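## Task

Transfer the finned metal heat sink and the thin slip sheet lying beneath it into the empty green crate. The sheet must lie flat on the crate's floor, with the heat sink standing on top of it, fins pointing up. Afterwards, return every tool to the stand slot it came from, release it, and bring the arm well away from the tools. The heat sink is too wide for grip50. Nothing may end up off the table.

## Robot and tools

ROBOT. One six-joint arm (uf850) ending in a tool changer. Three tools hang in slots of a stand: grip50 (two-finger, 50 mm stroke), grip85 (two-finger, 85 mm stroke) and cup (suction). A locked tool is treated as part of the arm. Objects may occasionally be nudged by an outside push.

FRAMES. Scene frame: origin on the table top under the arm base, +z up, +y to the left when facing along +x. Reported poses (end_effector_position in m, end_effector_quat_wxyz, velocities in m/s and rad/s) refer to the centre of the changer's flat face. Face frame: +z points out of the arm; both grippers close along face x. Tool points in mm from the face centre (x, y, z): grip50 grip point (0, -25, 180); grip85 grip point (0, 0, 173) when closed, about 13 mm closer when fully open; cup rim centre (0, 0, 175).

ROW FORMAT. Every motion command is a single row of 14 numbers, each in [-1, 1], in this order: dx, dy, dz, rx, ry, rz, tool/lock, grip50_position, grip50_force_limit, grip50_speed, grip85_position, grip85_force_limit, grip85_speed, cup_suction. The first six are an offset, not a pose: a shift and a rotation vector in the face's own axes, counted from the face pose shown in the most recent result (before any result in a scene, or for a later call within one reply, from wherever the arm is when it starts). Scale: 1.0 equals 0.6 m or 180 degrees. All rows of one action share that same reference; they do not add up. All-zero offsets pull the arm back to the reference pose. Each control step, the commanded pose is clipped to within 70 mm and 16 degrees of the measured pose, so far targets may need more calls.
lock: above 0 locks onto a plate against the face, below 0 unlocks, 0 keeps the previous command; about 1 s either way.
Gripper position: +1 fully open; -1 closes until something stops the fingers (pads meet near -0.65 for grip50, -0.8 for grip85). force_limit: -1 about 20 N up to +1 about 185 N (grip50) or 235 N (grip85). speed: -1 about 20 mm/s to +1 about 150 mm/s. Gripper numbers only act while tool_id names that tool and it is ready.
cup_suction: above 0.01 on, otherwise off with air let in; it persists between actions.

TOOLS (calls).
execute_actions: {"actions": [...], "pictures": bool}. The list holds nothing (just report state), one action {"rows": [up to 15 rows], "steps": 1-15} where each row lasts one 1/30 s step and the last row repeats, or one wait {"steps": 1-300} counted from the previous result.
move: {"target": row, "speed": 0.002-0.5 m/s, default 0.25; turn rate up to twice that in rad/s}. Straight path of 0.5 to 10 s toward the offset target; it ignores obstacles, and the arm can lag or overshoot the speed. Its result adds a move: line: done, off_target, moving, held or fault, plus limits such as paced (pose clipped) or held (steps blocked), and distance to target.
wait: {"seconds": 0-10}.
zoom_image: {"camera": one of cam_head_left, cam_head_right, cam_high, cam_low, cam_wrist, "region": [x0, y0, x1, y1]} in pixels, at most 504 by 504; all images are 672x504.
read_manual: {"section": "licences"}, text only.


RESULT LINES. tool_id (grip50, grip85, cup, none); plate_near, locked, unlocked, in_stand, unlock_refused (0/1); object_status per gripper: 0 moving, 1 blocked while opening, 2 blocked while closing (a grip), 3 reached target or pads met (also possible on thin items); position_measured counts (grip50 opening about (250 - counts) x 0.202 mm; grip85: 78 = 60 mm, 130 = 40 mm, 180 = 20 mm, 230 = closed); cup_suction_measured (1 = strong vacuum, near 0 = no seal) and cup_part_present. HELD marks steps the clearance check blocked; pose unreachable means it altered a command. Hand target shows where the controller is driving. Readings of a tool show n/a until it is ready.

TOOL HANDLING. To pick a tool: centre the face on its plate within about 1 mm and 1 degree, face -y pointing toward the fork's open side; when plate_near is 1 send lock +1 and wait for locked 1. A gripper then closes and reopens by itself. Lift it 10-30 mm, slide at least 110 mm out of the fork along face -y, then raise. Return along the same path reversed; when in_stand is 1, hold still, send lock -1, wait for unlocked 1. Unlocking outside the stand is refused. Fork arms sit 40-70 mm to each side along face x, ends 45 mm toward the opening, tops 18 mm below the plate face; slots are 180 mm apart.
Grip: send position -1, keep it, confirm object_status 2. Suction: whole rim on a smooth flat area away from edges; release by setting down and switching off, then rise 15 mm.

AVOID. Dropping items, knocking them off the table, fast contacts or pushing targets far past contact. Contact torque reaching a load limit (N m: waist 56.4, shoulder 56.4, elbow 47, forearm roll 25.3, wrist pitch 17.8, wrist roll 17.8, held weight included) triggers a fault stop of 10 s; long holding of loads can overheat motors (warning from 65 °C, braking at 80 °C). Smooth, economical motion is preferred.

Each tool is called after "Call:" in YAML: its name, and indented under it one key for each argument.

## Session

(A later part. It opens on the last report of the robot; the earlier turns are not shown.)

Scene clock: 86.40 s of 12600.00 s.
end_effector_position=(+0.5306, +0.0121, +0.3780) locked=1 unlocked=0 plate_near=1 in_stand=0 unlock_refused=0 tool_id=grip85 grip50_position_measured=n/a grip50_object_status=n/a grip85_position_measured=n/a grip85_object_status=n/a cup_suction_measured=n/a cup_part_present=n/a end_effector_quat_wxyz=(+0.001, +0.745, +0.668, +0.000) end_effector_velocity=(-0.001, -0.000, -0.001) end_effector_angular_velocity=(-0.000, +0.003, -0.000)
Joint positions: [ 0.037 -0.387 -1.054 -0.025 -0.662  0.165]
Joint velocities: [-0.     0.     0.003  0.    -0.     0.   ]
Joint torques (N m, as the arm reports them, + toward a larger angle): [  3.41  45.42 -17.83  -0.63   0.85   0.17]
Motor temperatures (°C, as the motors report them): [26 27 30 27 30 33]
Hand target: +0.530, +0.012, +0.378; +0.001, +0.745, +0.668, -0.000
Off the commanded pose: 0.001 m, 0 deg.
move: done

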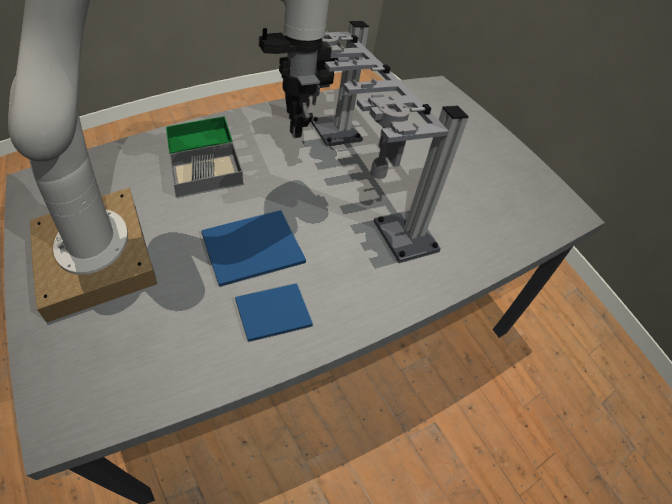

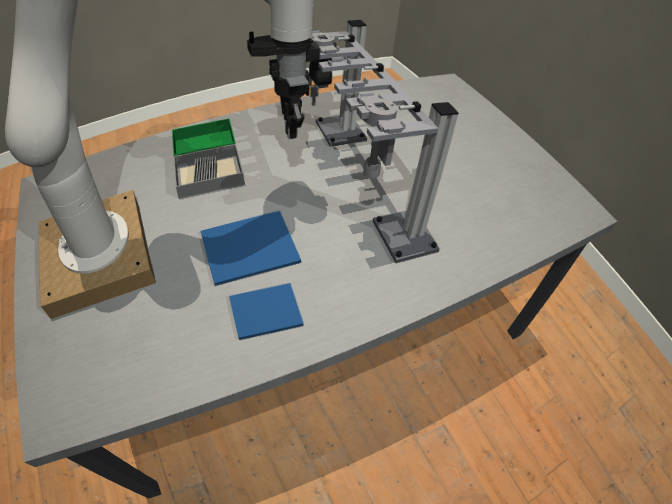

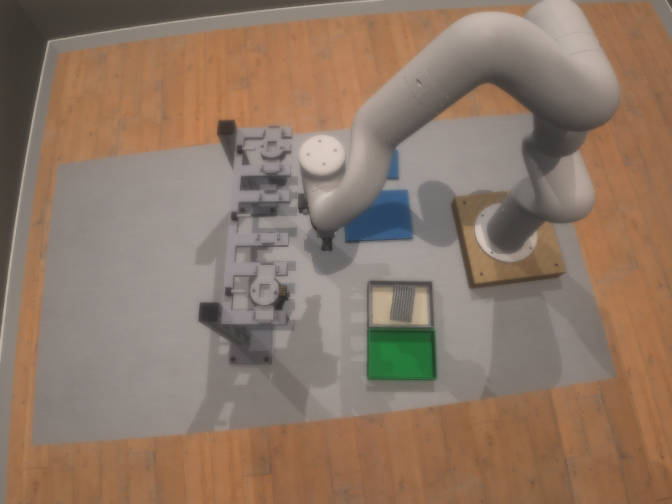

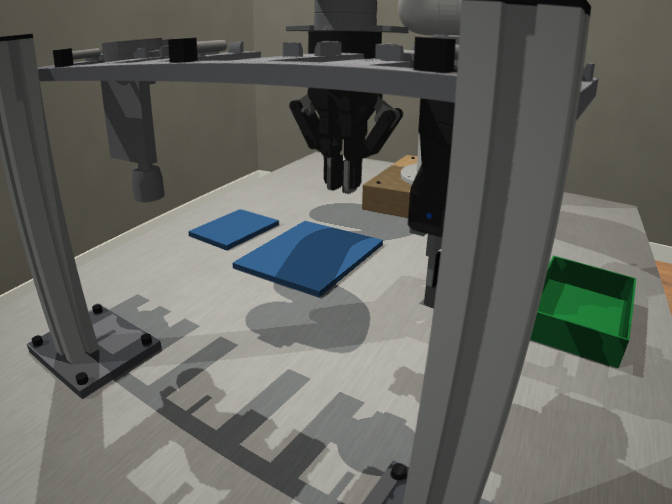

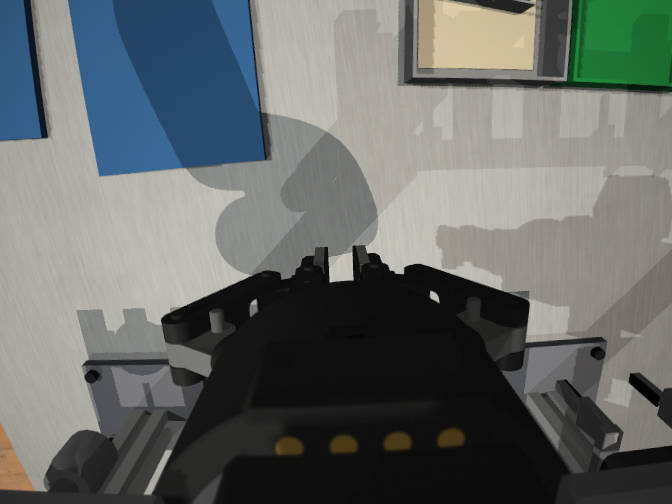

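Call:
move:
  target: [0.19,-0.318,0.08,0,0,-0.5,0,0,0,0,0.62,0,0,0]
  speed: 0.3

Scene clock: 108.07 s of 12600.00 s.
end_effector_position=(+0.3533, +0.1450, +0.3289) locked=1 unlocked=0 plate_near=1 in_stand=0 unlock_refused=0 tool_id=grip85 grip50_position_measured=n/a grip50_object_status=n/a grip85_position_measured=50 grip85_object_status=3 cup_suction_measured=n/a cup_part_present=n/a end_effector_quat_wxyz=(+0.001, +0.055, +0.998, -0.002) end_effector_velocity=(-0.000, -0.000, -0.000) end_effector_angular_velocity=(-0.000, +0.001, +0.002)
Joint positions: [ 0.409 -0.157 -0.61  -0.043 -0.454 -1.014]
Joint velocities: [ 0.     0.     0.001  0.     0.    -0.002]
Joint torques (N m, as the arm reports them, + toward a larger angle): [  5.08  32.42 -15.44  -0.66   0.77   0.17]
Motor temperatures (°C, as the motors report them): [26 27 31 27 30 33]
Hand target: +0.353, +0.145, +0.329; +0.001, +0.055, +0.999, -0.002
Off the commanded pose: 0.001 m, 0 deg.
move: done

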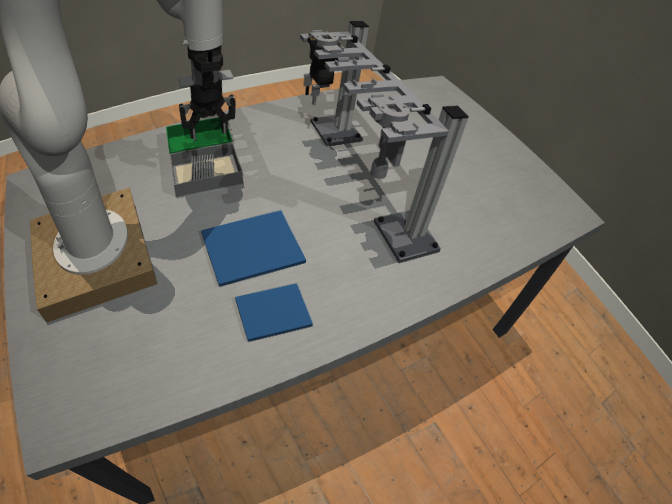

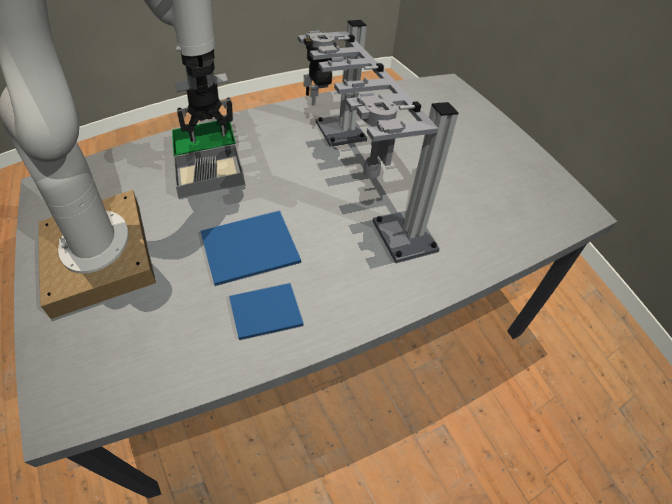

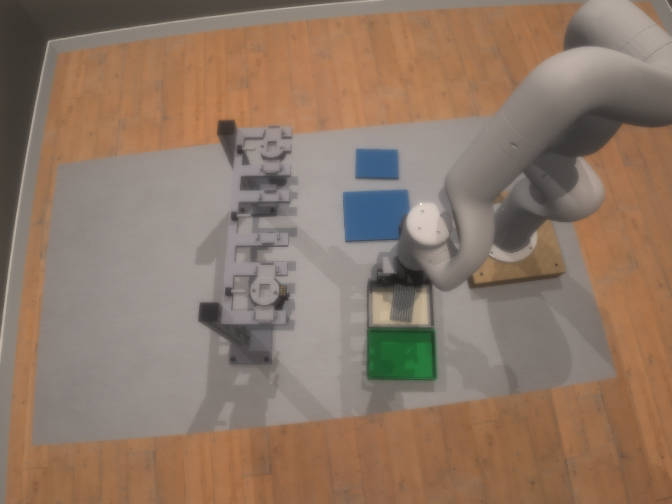

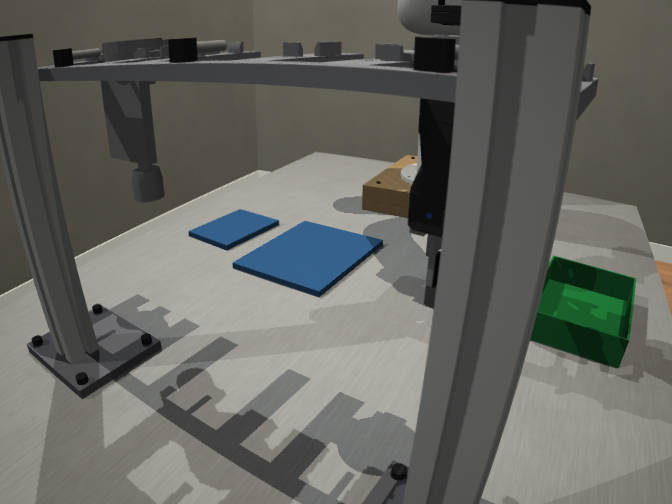

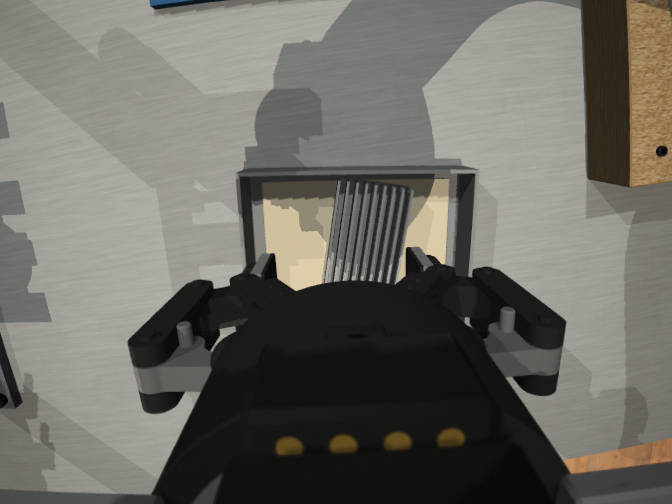

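Call:
move:
  target: [0.033,0.03,0.09,0,0,0.055,0,0,0,0,0.62,0,0,0]
  speed: 0.15

Scene clock: 125.37 s of 12600.00 s.
end_effector_position=(+0.3361, +0.1647, +0.2750) locked=1 unlocked=0 plate_near=1 in_stand=0 unlock_refused=0 tool_id=grip85 grip50_position_measured=n/a grip50_object_status=n/a grip85_position_measured=50 grip85_object_status=3 cup_suction_measured=n/a cup_part_present=n/a end_effector_quat_wxyz=(+0.002, +0.141, +0.990, -0.002) end_effector_velocity=(-0.001, -0.000, -0.001) end_effector_angular_velocity=(-0.002, +0.001, -0.001)
Joint positions: [ 0.474 -0.273 -0.575 -0.065 -0.304 -0.753]
Joint velocities: [ 0.001 -0.     0.001 -0.003  0.     0.005]
Joint torques (N m, as the arm reports them, + toward a larger angle): [  1.77  34.91 -12.9   -0.77   0.81   0.13]
Motor temperatures (°C, as the motors report them): [26 27 31 27 30 33]
Hand target: +0.336, +0.165, +0.275; +0.001, +0.141, +0.990, -0.002
Off the commanded pose: 0.000 m, 0 deg.
move: done

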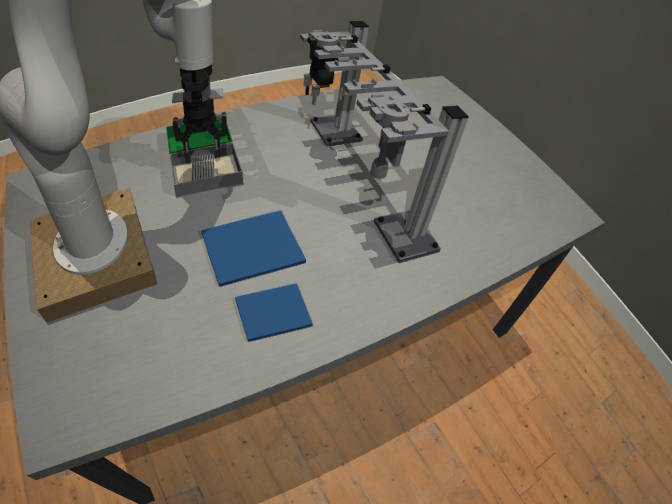

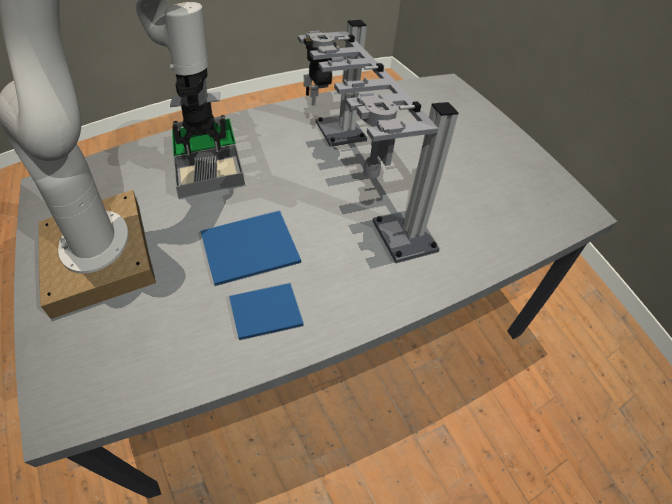

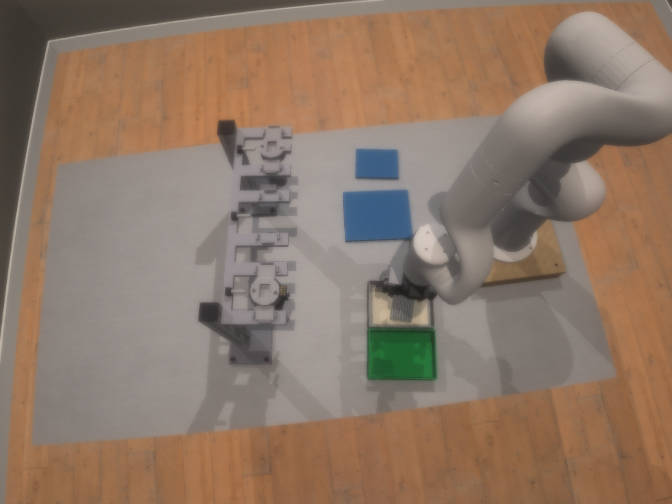

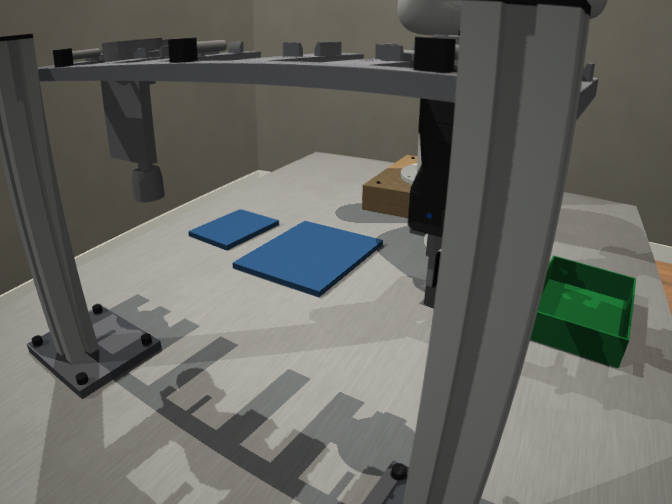

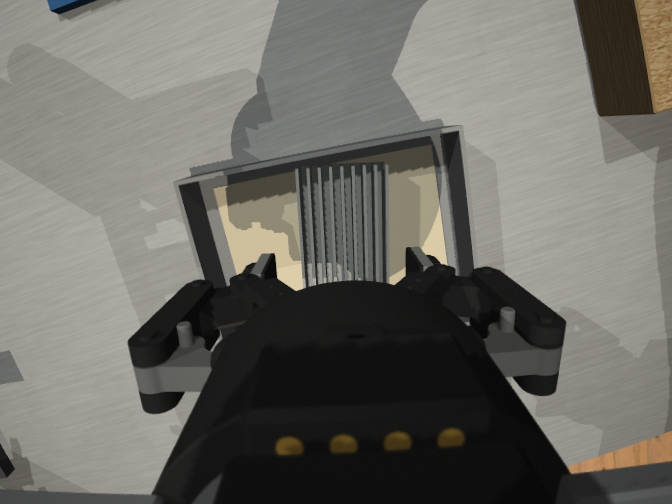

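Call:
move:
  target: [0,0,0.085,0,0,0,0,0,0,0,0.62,0,0,0]
  speed: 0.08

Call:
zoom_image:
  camera: "cam_wrist"
  region: [170,100,520,360]

Scene clock: 134.03 s of 12600.00 s.
end_effector_position=(+0.3366, +0.1646, +0.2242) locked=1 unlocked=0 plate_near=1 in_stand=0 unlock_refused=0 tool_id=grip85 grip50_position_measured=n/a grip50_object_status=n/a grip85_position_measured=50 grip85_object_status=3 cup_suction_measured=n/a cup_part_present=n/a end_effector_quat_wxyz=(+0.002, +0.141, +0.990, -0.002) end_effector_velocity=(-0.000, -0.000, -0.000) end_effector_angular_velocity=(-0.000, -0.001, -0.000)
Joint positions: [ 0.471 -0.411 -0.58  -0.117 -0.171 -0.703]
Joint velocities: [ 0.     0.     0.001 -0.005  0.001  0.005]
Joint torques (N m, as the arm reports them, + toward a larger angle): [  3.66  35.8  -10.86  -0.89   0.84   0.03]
Motor temperatures (°C, as the motors report them): [26 27 31 27 30 33]
Hand target: +0.336, +0.165, +0.224; +0.002, +0.141, +0.990, -0.002
Off the commanded pose: 0.000 m, 0 deg.
move: done

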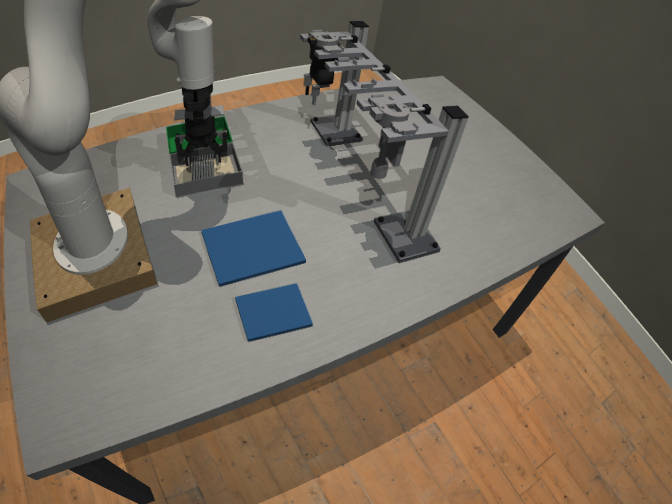

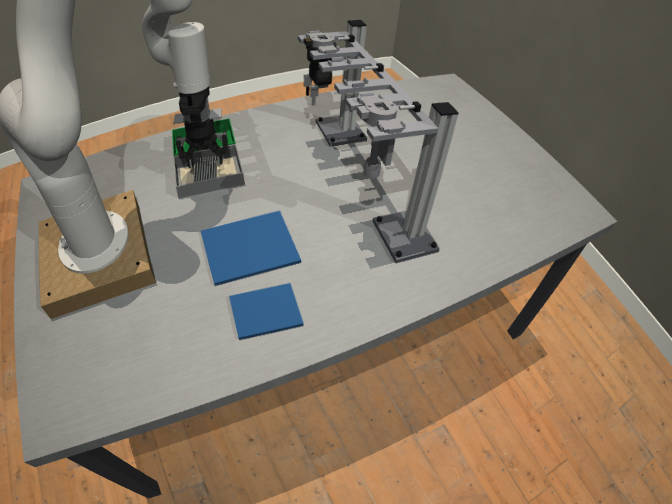

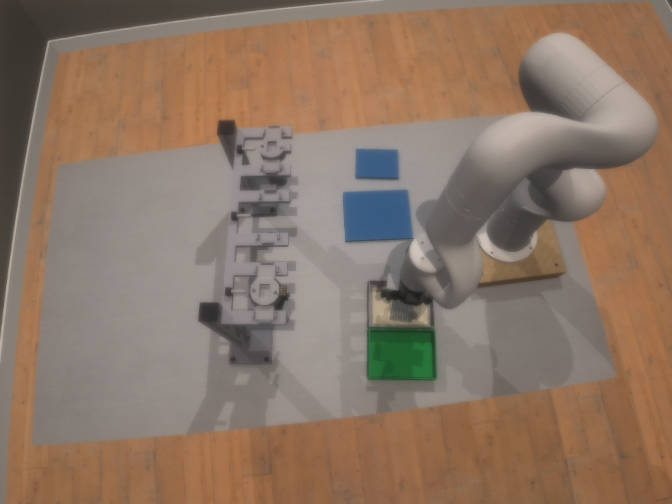

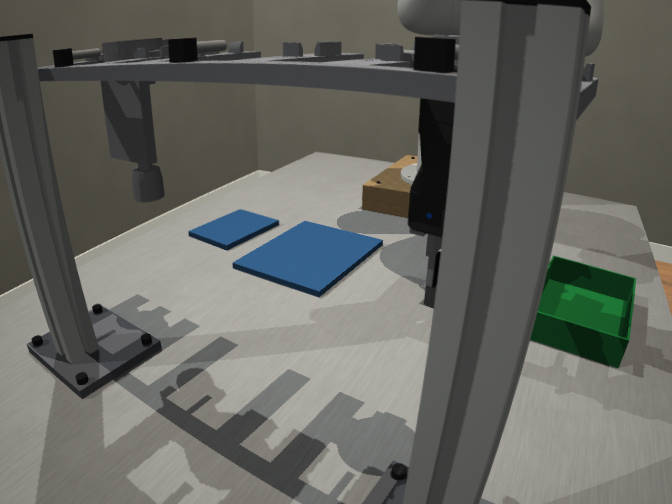

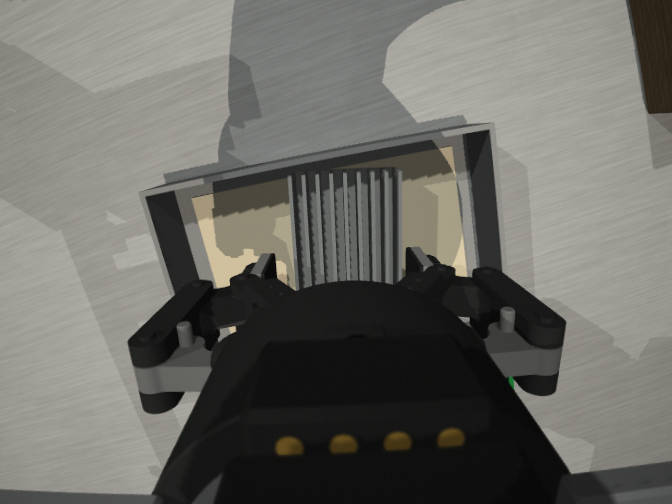

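Region (170, 100, 520, 360) of cam_wrist's 672x504 image, scaled by 1.440, with more detail than that image has; it fills the top 374 rows of this view, and the rest is white.

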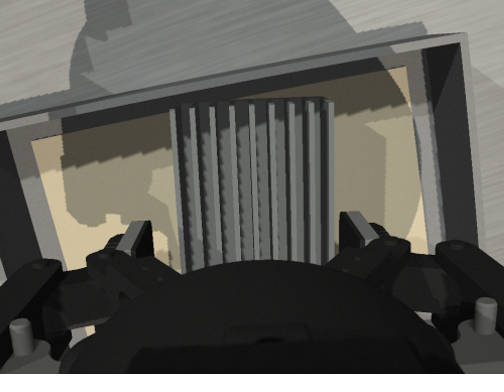

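Call:
move:
  target: [0.002,0,0.043,0,0,0,0,0,0,0,0.62,0,0,0]
  speed: 0.04

Call:
move:
  target: [0,0,0,0,0,0,0,0,0,0,-1,0,-0.5,0]

Scene clock: 143.83 s of 12600.00 s.
end_effector_position=(+0.3357, +0.1649, +0.1986) locked=1 unlocked=0 plate_near=1 in_stand=0 unlock_refused=0 tool_id=grip85 grip50_position_measured=n/a grip50_object_status=n/a grip85_position_measured=50 grip85_object_status=3 cup_suction_measured=n/a cup_part_present=n/a end_effector_quat_wxyz=(+0.002, +0.141, +0.990, -0.002) end_effector_velocity=(+0.001, +0.000, +0.000) end_effector_angular_velocity=(-0.000, -0.004, -0.000)
Joint positions: [ 0.472 -0.483 -0.587 -0.189 -0.106 -0.63 ]
Joint velocities: [ 0.001  0.001 -0.001 -0.022  0.001  0.023]
Joint torques (N m, as the arm reports them, + toward a larger angle): [ 3.49 37.83 -9.56 -1.04  0.71  0.11]
Motor temperatures (°C, as the motors report them): [26 27 31 27 30 33]
Hand target: +0.336, +0.165, +0.198; +0.002, +0.141, +0.990, -0.002
Off the commanded pose: 0.000 m, 0 deg.
move: done

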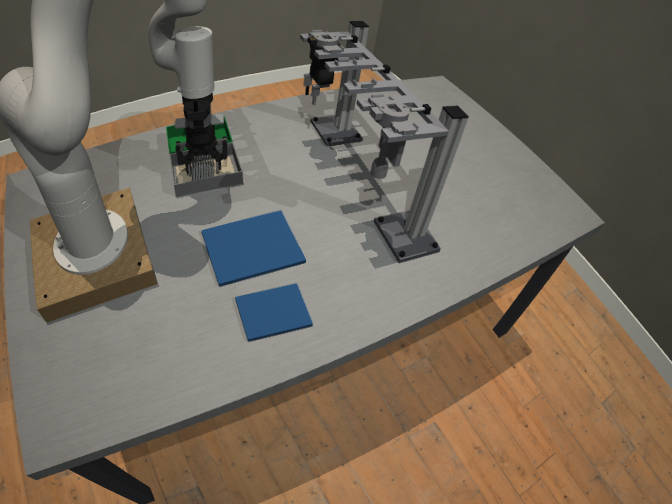

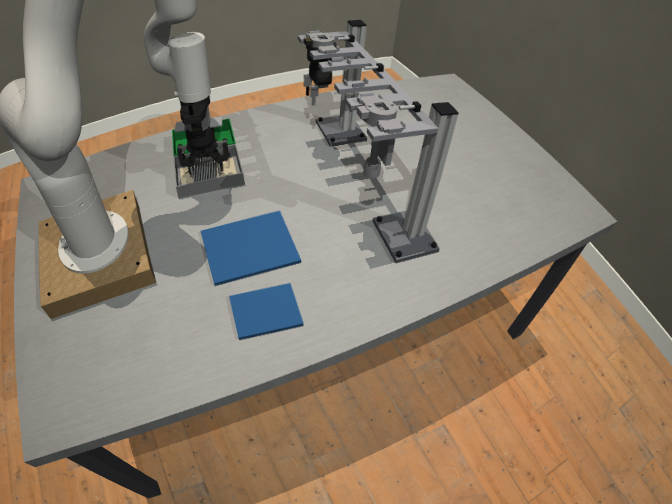

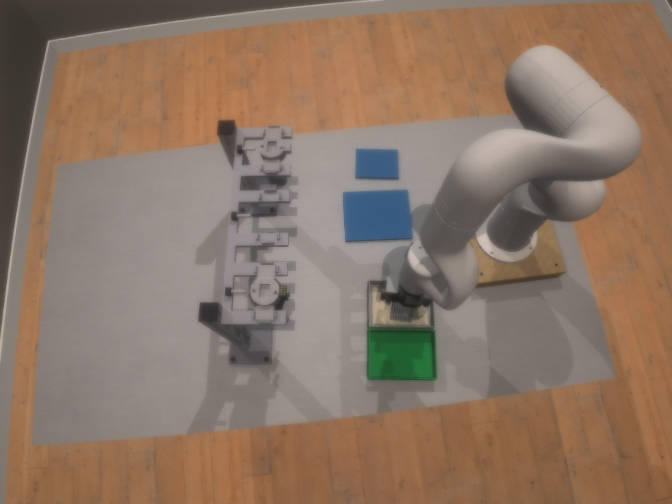

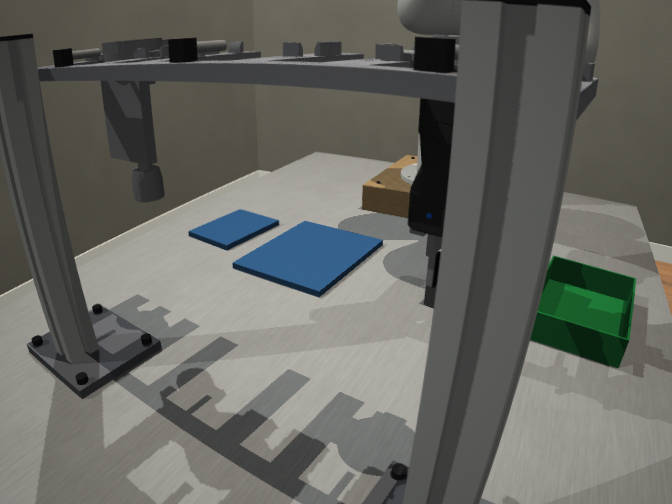

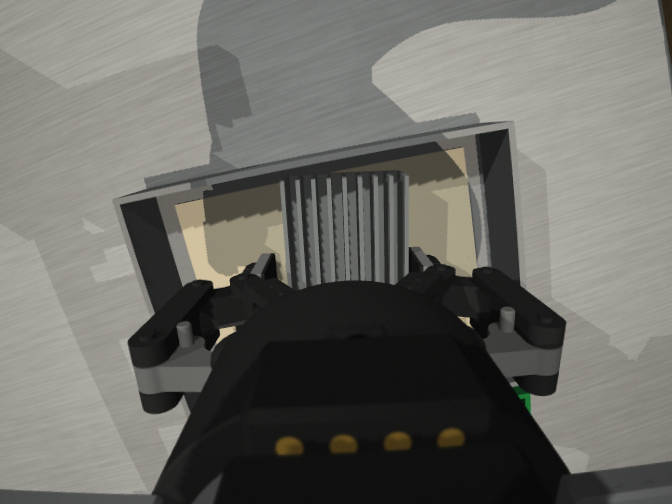

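Scene clock: 144.37 s of 12600.00 s.
end_effector_position=(+0.3358, +0.1649, +0.1988) locked=1 unlocked=0 plate_near=1 in_stand=0 unlock_refused=0 tool_id=grip85 grip50_position_measured=n/a grip50_object_status=n/a grip85_position_measured=81 grip85_object_status=2 cup_suction_measured=n/a cup_part_present=n/a end_effector_quat_wxyz=(+0.002, +0.141, +0.990, -0.002) end_effector_velocity=(+0.000, -0.000, -0.000) end_effector_angular_velocity=(+0.001, -0.001, -0.000)
Joint positions: [ 0.472 -0.483 -0.587 -0.189 -0.107 -0.63 ]
Joint velocities: [-0.    -0.     0.    -0.     0.002  0.001]
Joint torques (N m, as the arm reports them, + toward a larger angle): [ 2.12 31.12 -7.99 -0.82  2.04  0.16]
Motor temperatures (°C, as the motors report them): [26 27 31 27 30 33]
Hand target: +0.336, +0.165, +0.199; +0.002, +0.141, +0.990, -0.002
Off the commanded pose: 0.000 m, 0 deg.
move: done

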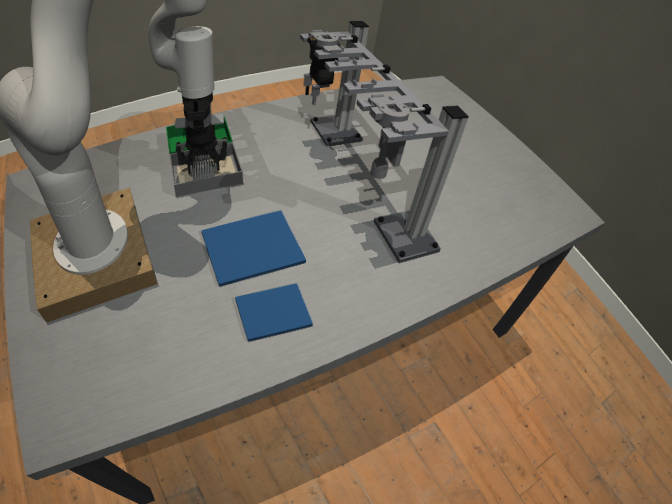

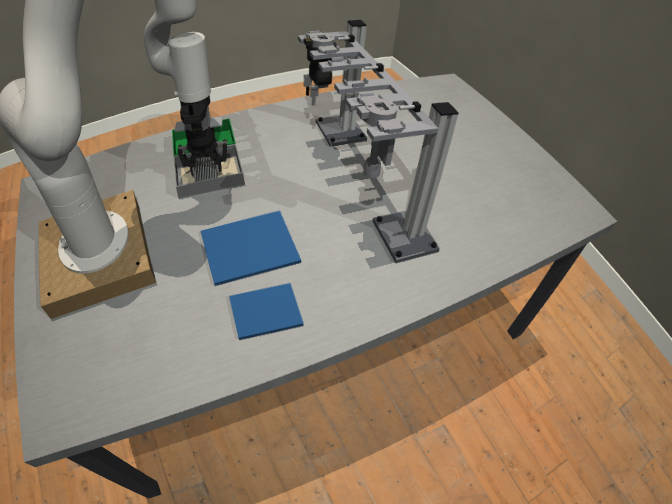

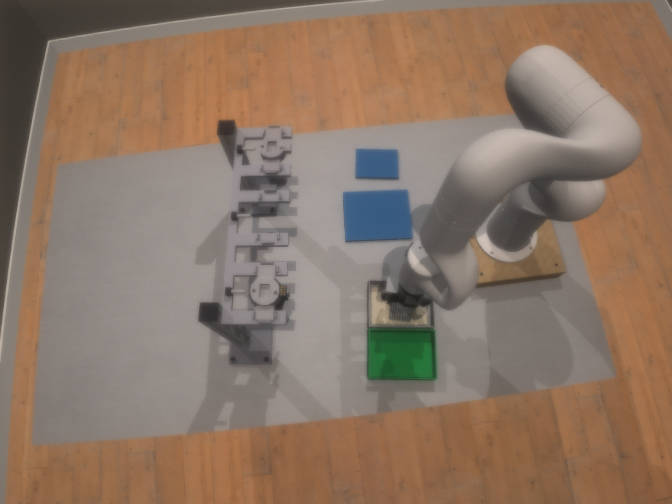

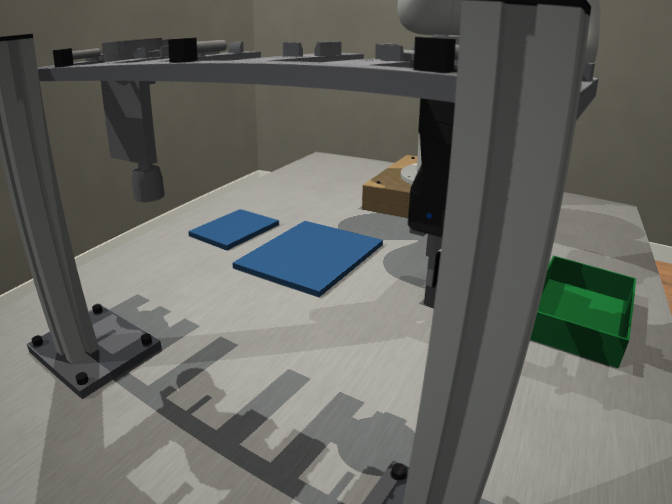

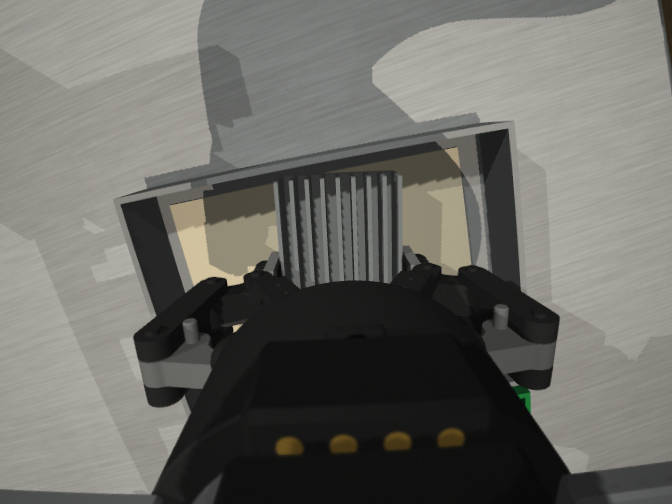

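Call:
move:
  target: [0,0,-0.125,0,0,0,0,0,0,0,-1,0,-0.5,0]
  speed: 0.1

Call:
move:
  target: [-0.286,0.092,0,0,0,-0.055,0,0,0,0,-1,0,-0.5,0]
  speed: 0.2

Call:
move:
  target: [0,0,0.11,0,0,0,0,0,0,0,-1,0,-0.5,0]
  speed: 0.1

Scene clock: 156.17 s of 12600.00 s.
end_effector_position=(+0.3351, +0.1651, +0.2735) locked=1 unlocked=0 plate_near=1 in_stand=0 unlock_refused=0 tool_id=grip85 grip50_position_measured=n/a grip50_object_status=n/a grip85_position_measured=81 grip85_object_status=2 cup_suction_measured=n/a cup_part_present=n/a end_effector_quat_wxyz=(+0.002, +0.141, +0.990, -0.002) end_effector_velocity=(+0.001, +0.000, +0.001) end_effector_angular_velocity=(+0.001, -0.001, +0.001)
Joint positions: [ 0.476 -0.275 -0.573 -0.066 -0.3   -0.751]
Joint velocities: [ 0.     0.    -0.001  0.001 -0.    -0.001]
Joint torques (N m, as the arm reports them, + toward a larger angle): [  3.14  34.56 -13.7   -0.34   0.76   0.19]
Motor temperatures (°C, as the motors report them): [26 26 30 27 30 33]
Hand target: +0.335, +0.165, +0.274; +0.002, +0.141, +0.990, -0.001
Off the commanded pose: 0.001 m, 0 deg.
move: done

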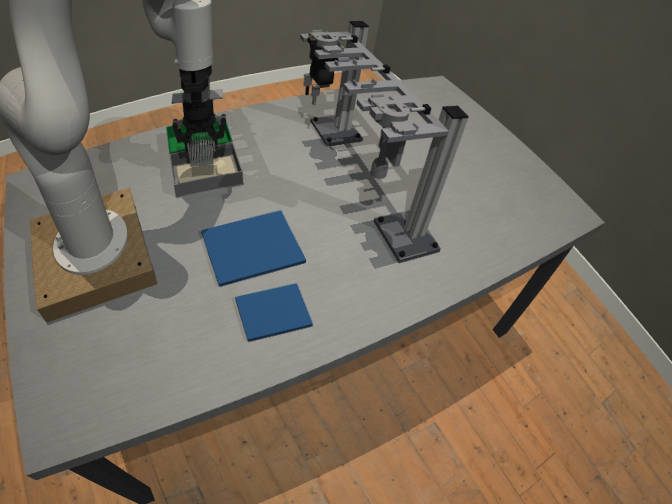

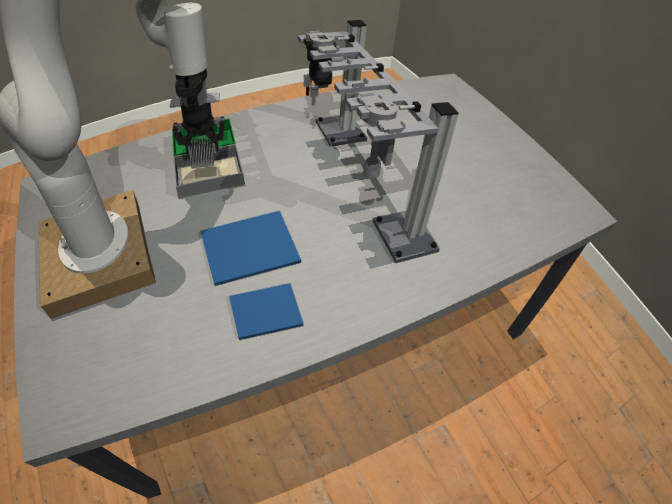

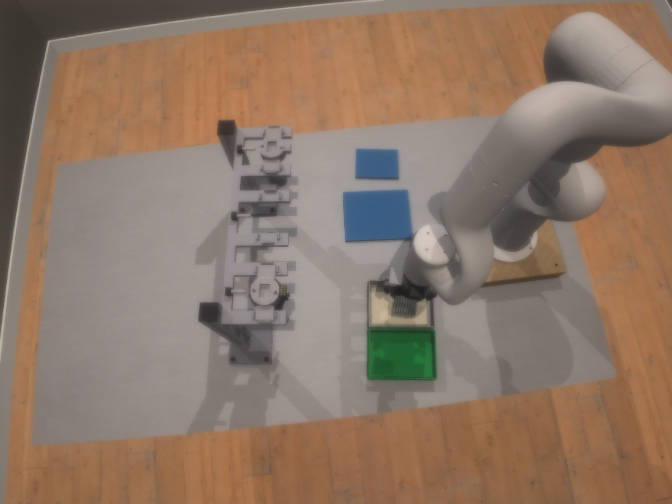

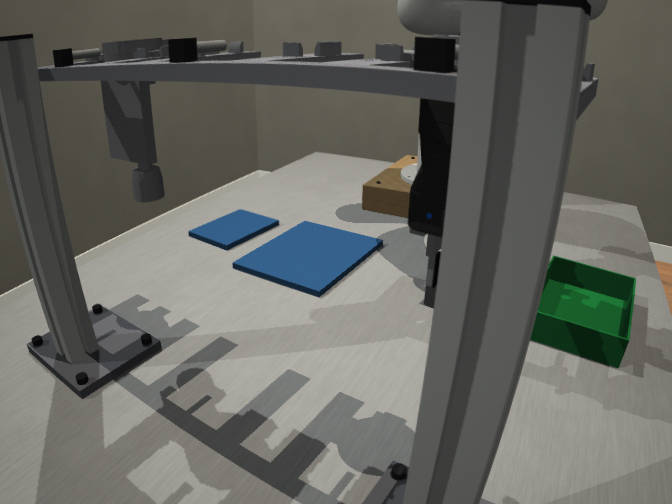

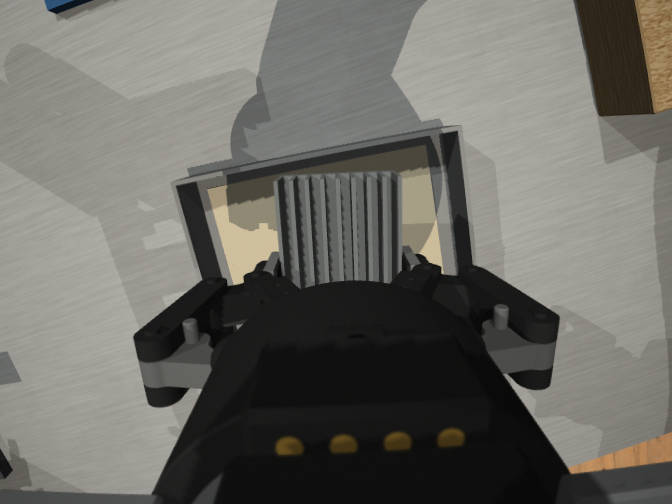

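Scene clock: 157.43 s of 12600.00 s.
end_effector_position=(+0.5146, +0.1711, +0.2743) locked=1 unlocked=0 plate_near=1 in_stand=0 unlock_refused=0 tool_id=grip85 grip50_position_measured=n/a grip50_object_status=n/a grip85_position_measured=81 grip85_object_status=2 cup_suction_measured=n/a cup_part_present=n/a end_effector_quat_wxyz=(+0.001, +0.055, +0.999, -0.002) end_effector_velocity=(+0.002, +0.000, +0.001) end_effector_angular_velocity=(+0.002, -0.005, -0.000)
Joint positions: [ 0.334 -0.585 -1.056 -0.04  -0.472 -1.093]
Joint velocities: [-0.001 -0.001 -0.004  0.     0.001 -0.001]
Joint torques (N m, as the arm reports them, + toward a larger angle): [  5.32  48.87 -15.85  -0.86   0.71   0.09]
Motor temperatures (°C, as the motors report them): [26 26 30 27 30 33]
Hand target: +0.515, +0.171, +0.274; +0.001, +0.055, +0.999, -0.001
Off the commanded pose: 0.001 m, 0 deg.
move: done

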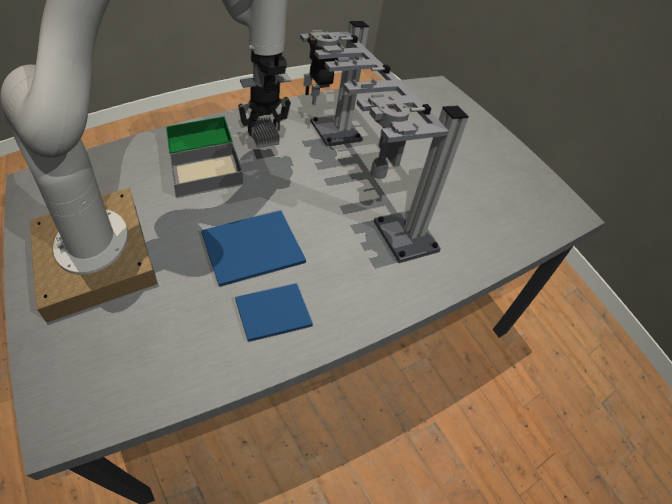

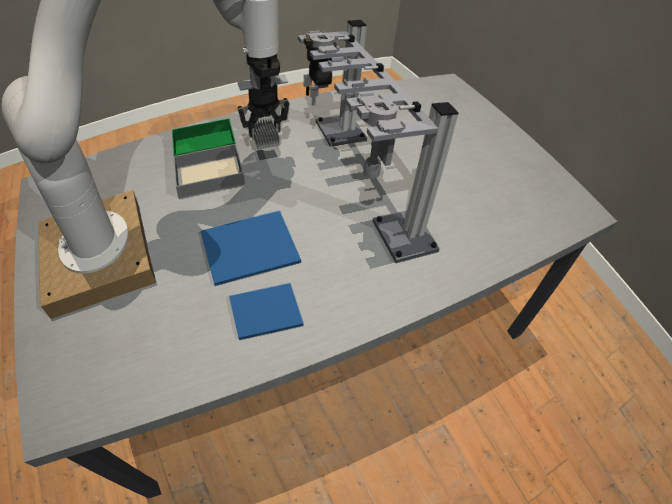

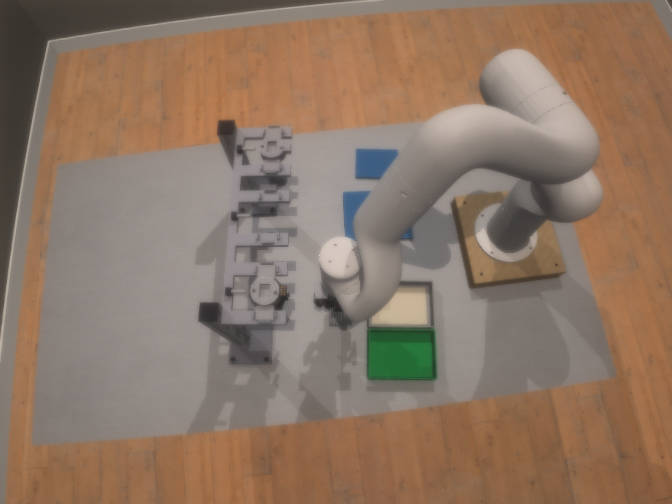

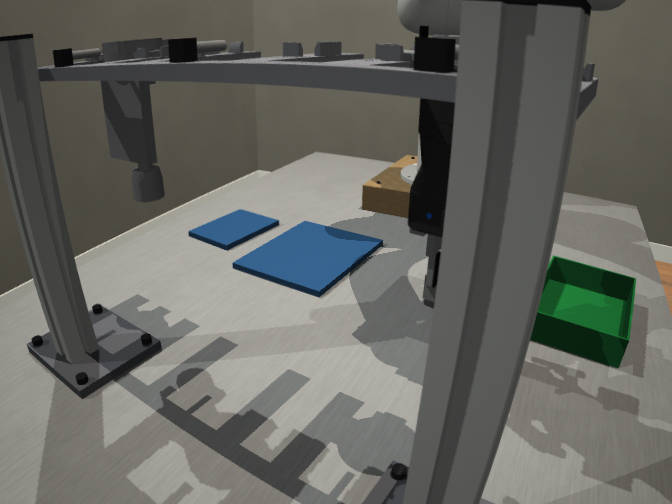

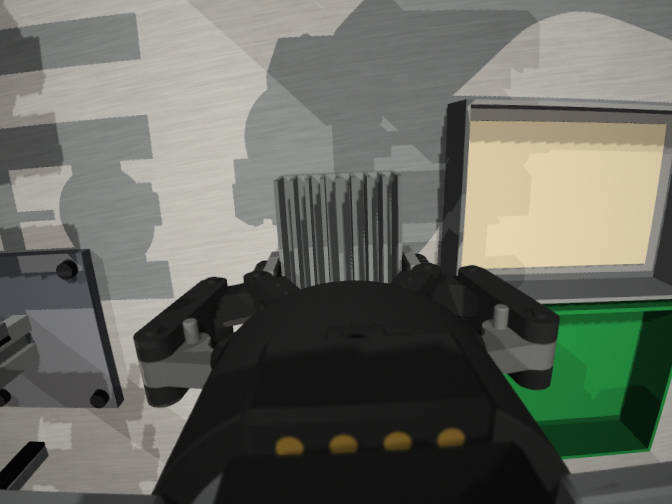

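Scene clock: 158.40 s of 12600.00 s.
end_effector_position=(+0.5152, +0.1710, +0.2088) locked=1 unlocked=0 plate_near=1 in_stand=0 unlock_refused=0 tool_id=grip85 grip50_position_measured=n/a grip50_object_status=n/a grip85_position_measured=81 grip85_object_status=2 cup_suction_measured=n/a cup_part_present=n/a end_effector_quat_wxyz=(+0.001, +0.055, +0.999, -0.001) end_effector_velocity=(-0.001, -0.000, -0.001) end_effector_angular_velocity=(-0.001, +0.002, -0.000)
Joint positions: [ 0.331 -0.711 -1.065 -0.053 -0.354 -1.081]
Joint velocities: [-0.    -0.     0.001 -0.    -0.     0.   ]
Joint torques (N m, as the arm reports them, + toward a larger angle): [  3.89  51.41 -14.11  -0.28   0.53   0.31]
Motor temperatures (°C, as the motors report them): [26 27 30 27 30 33]
Hand target: +0.515, +0.171, +0.208; +0.001, +0.055, +0.999, -0.002
Off the commanded pose: 0.001 m, 0 deg.
move: done

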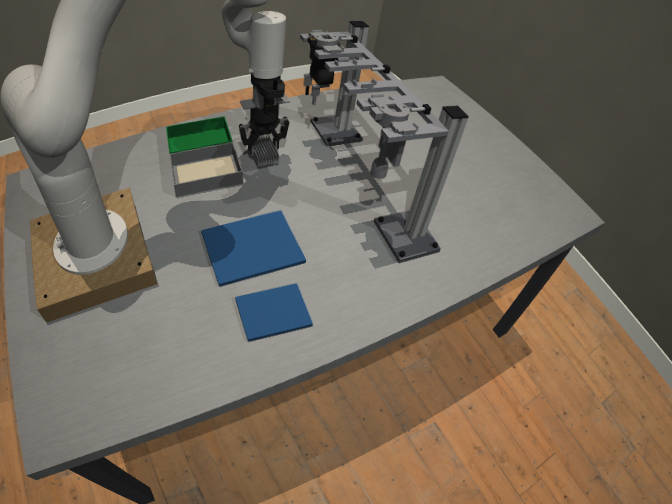

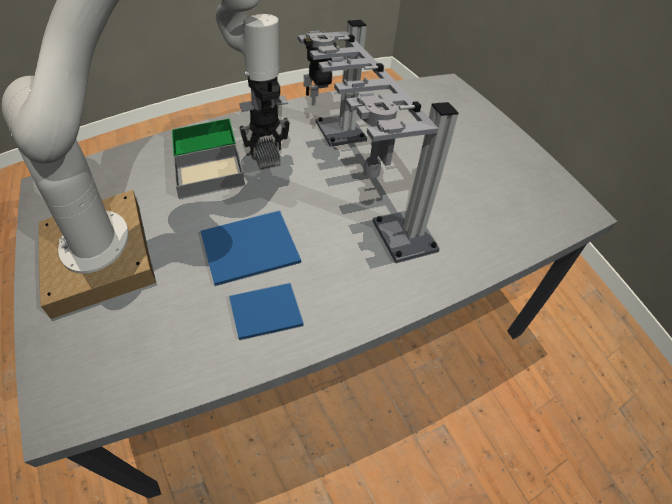

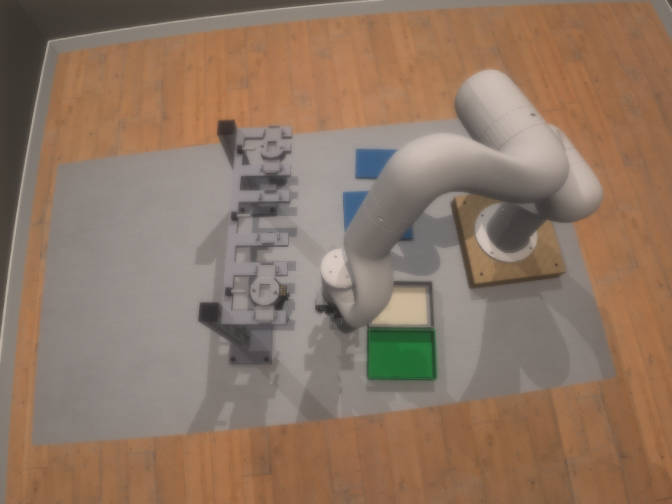

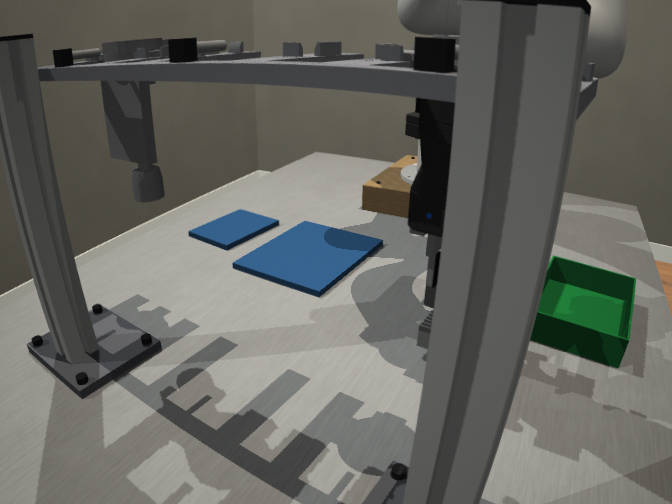

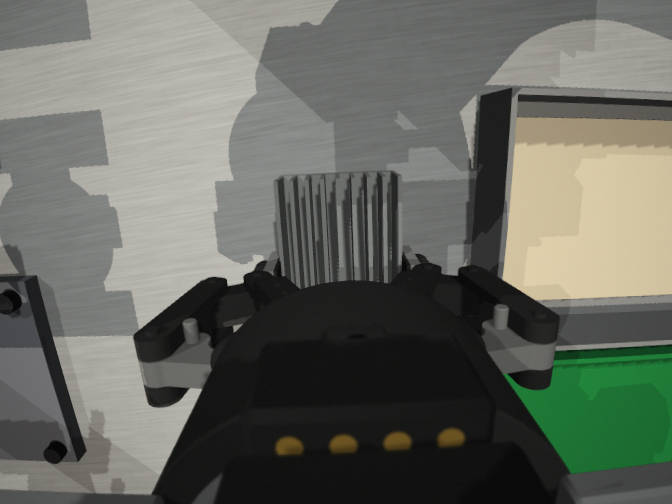

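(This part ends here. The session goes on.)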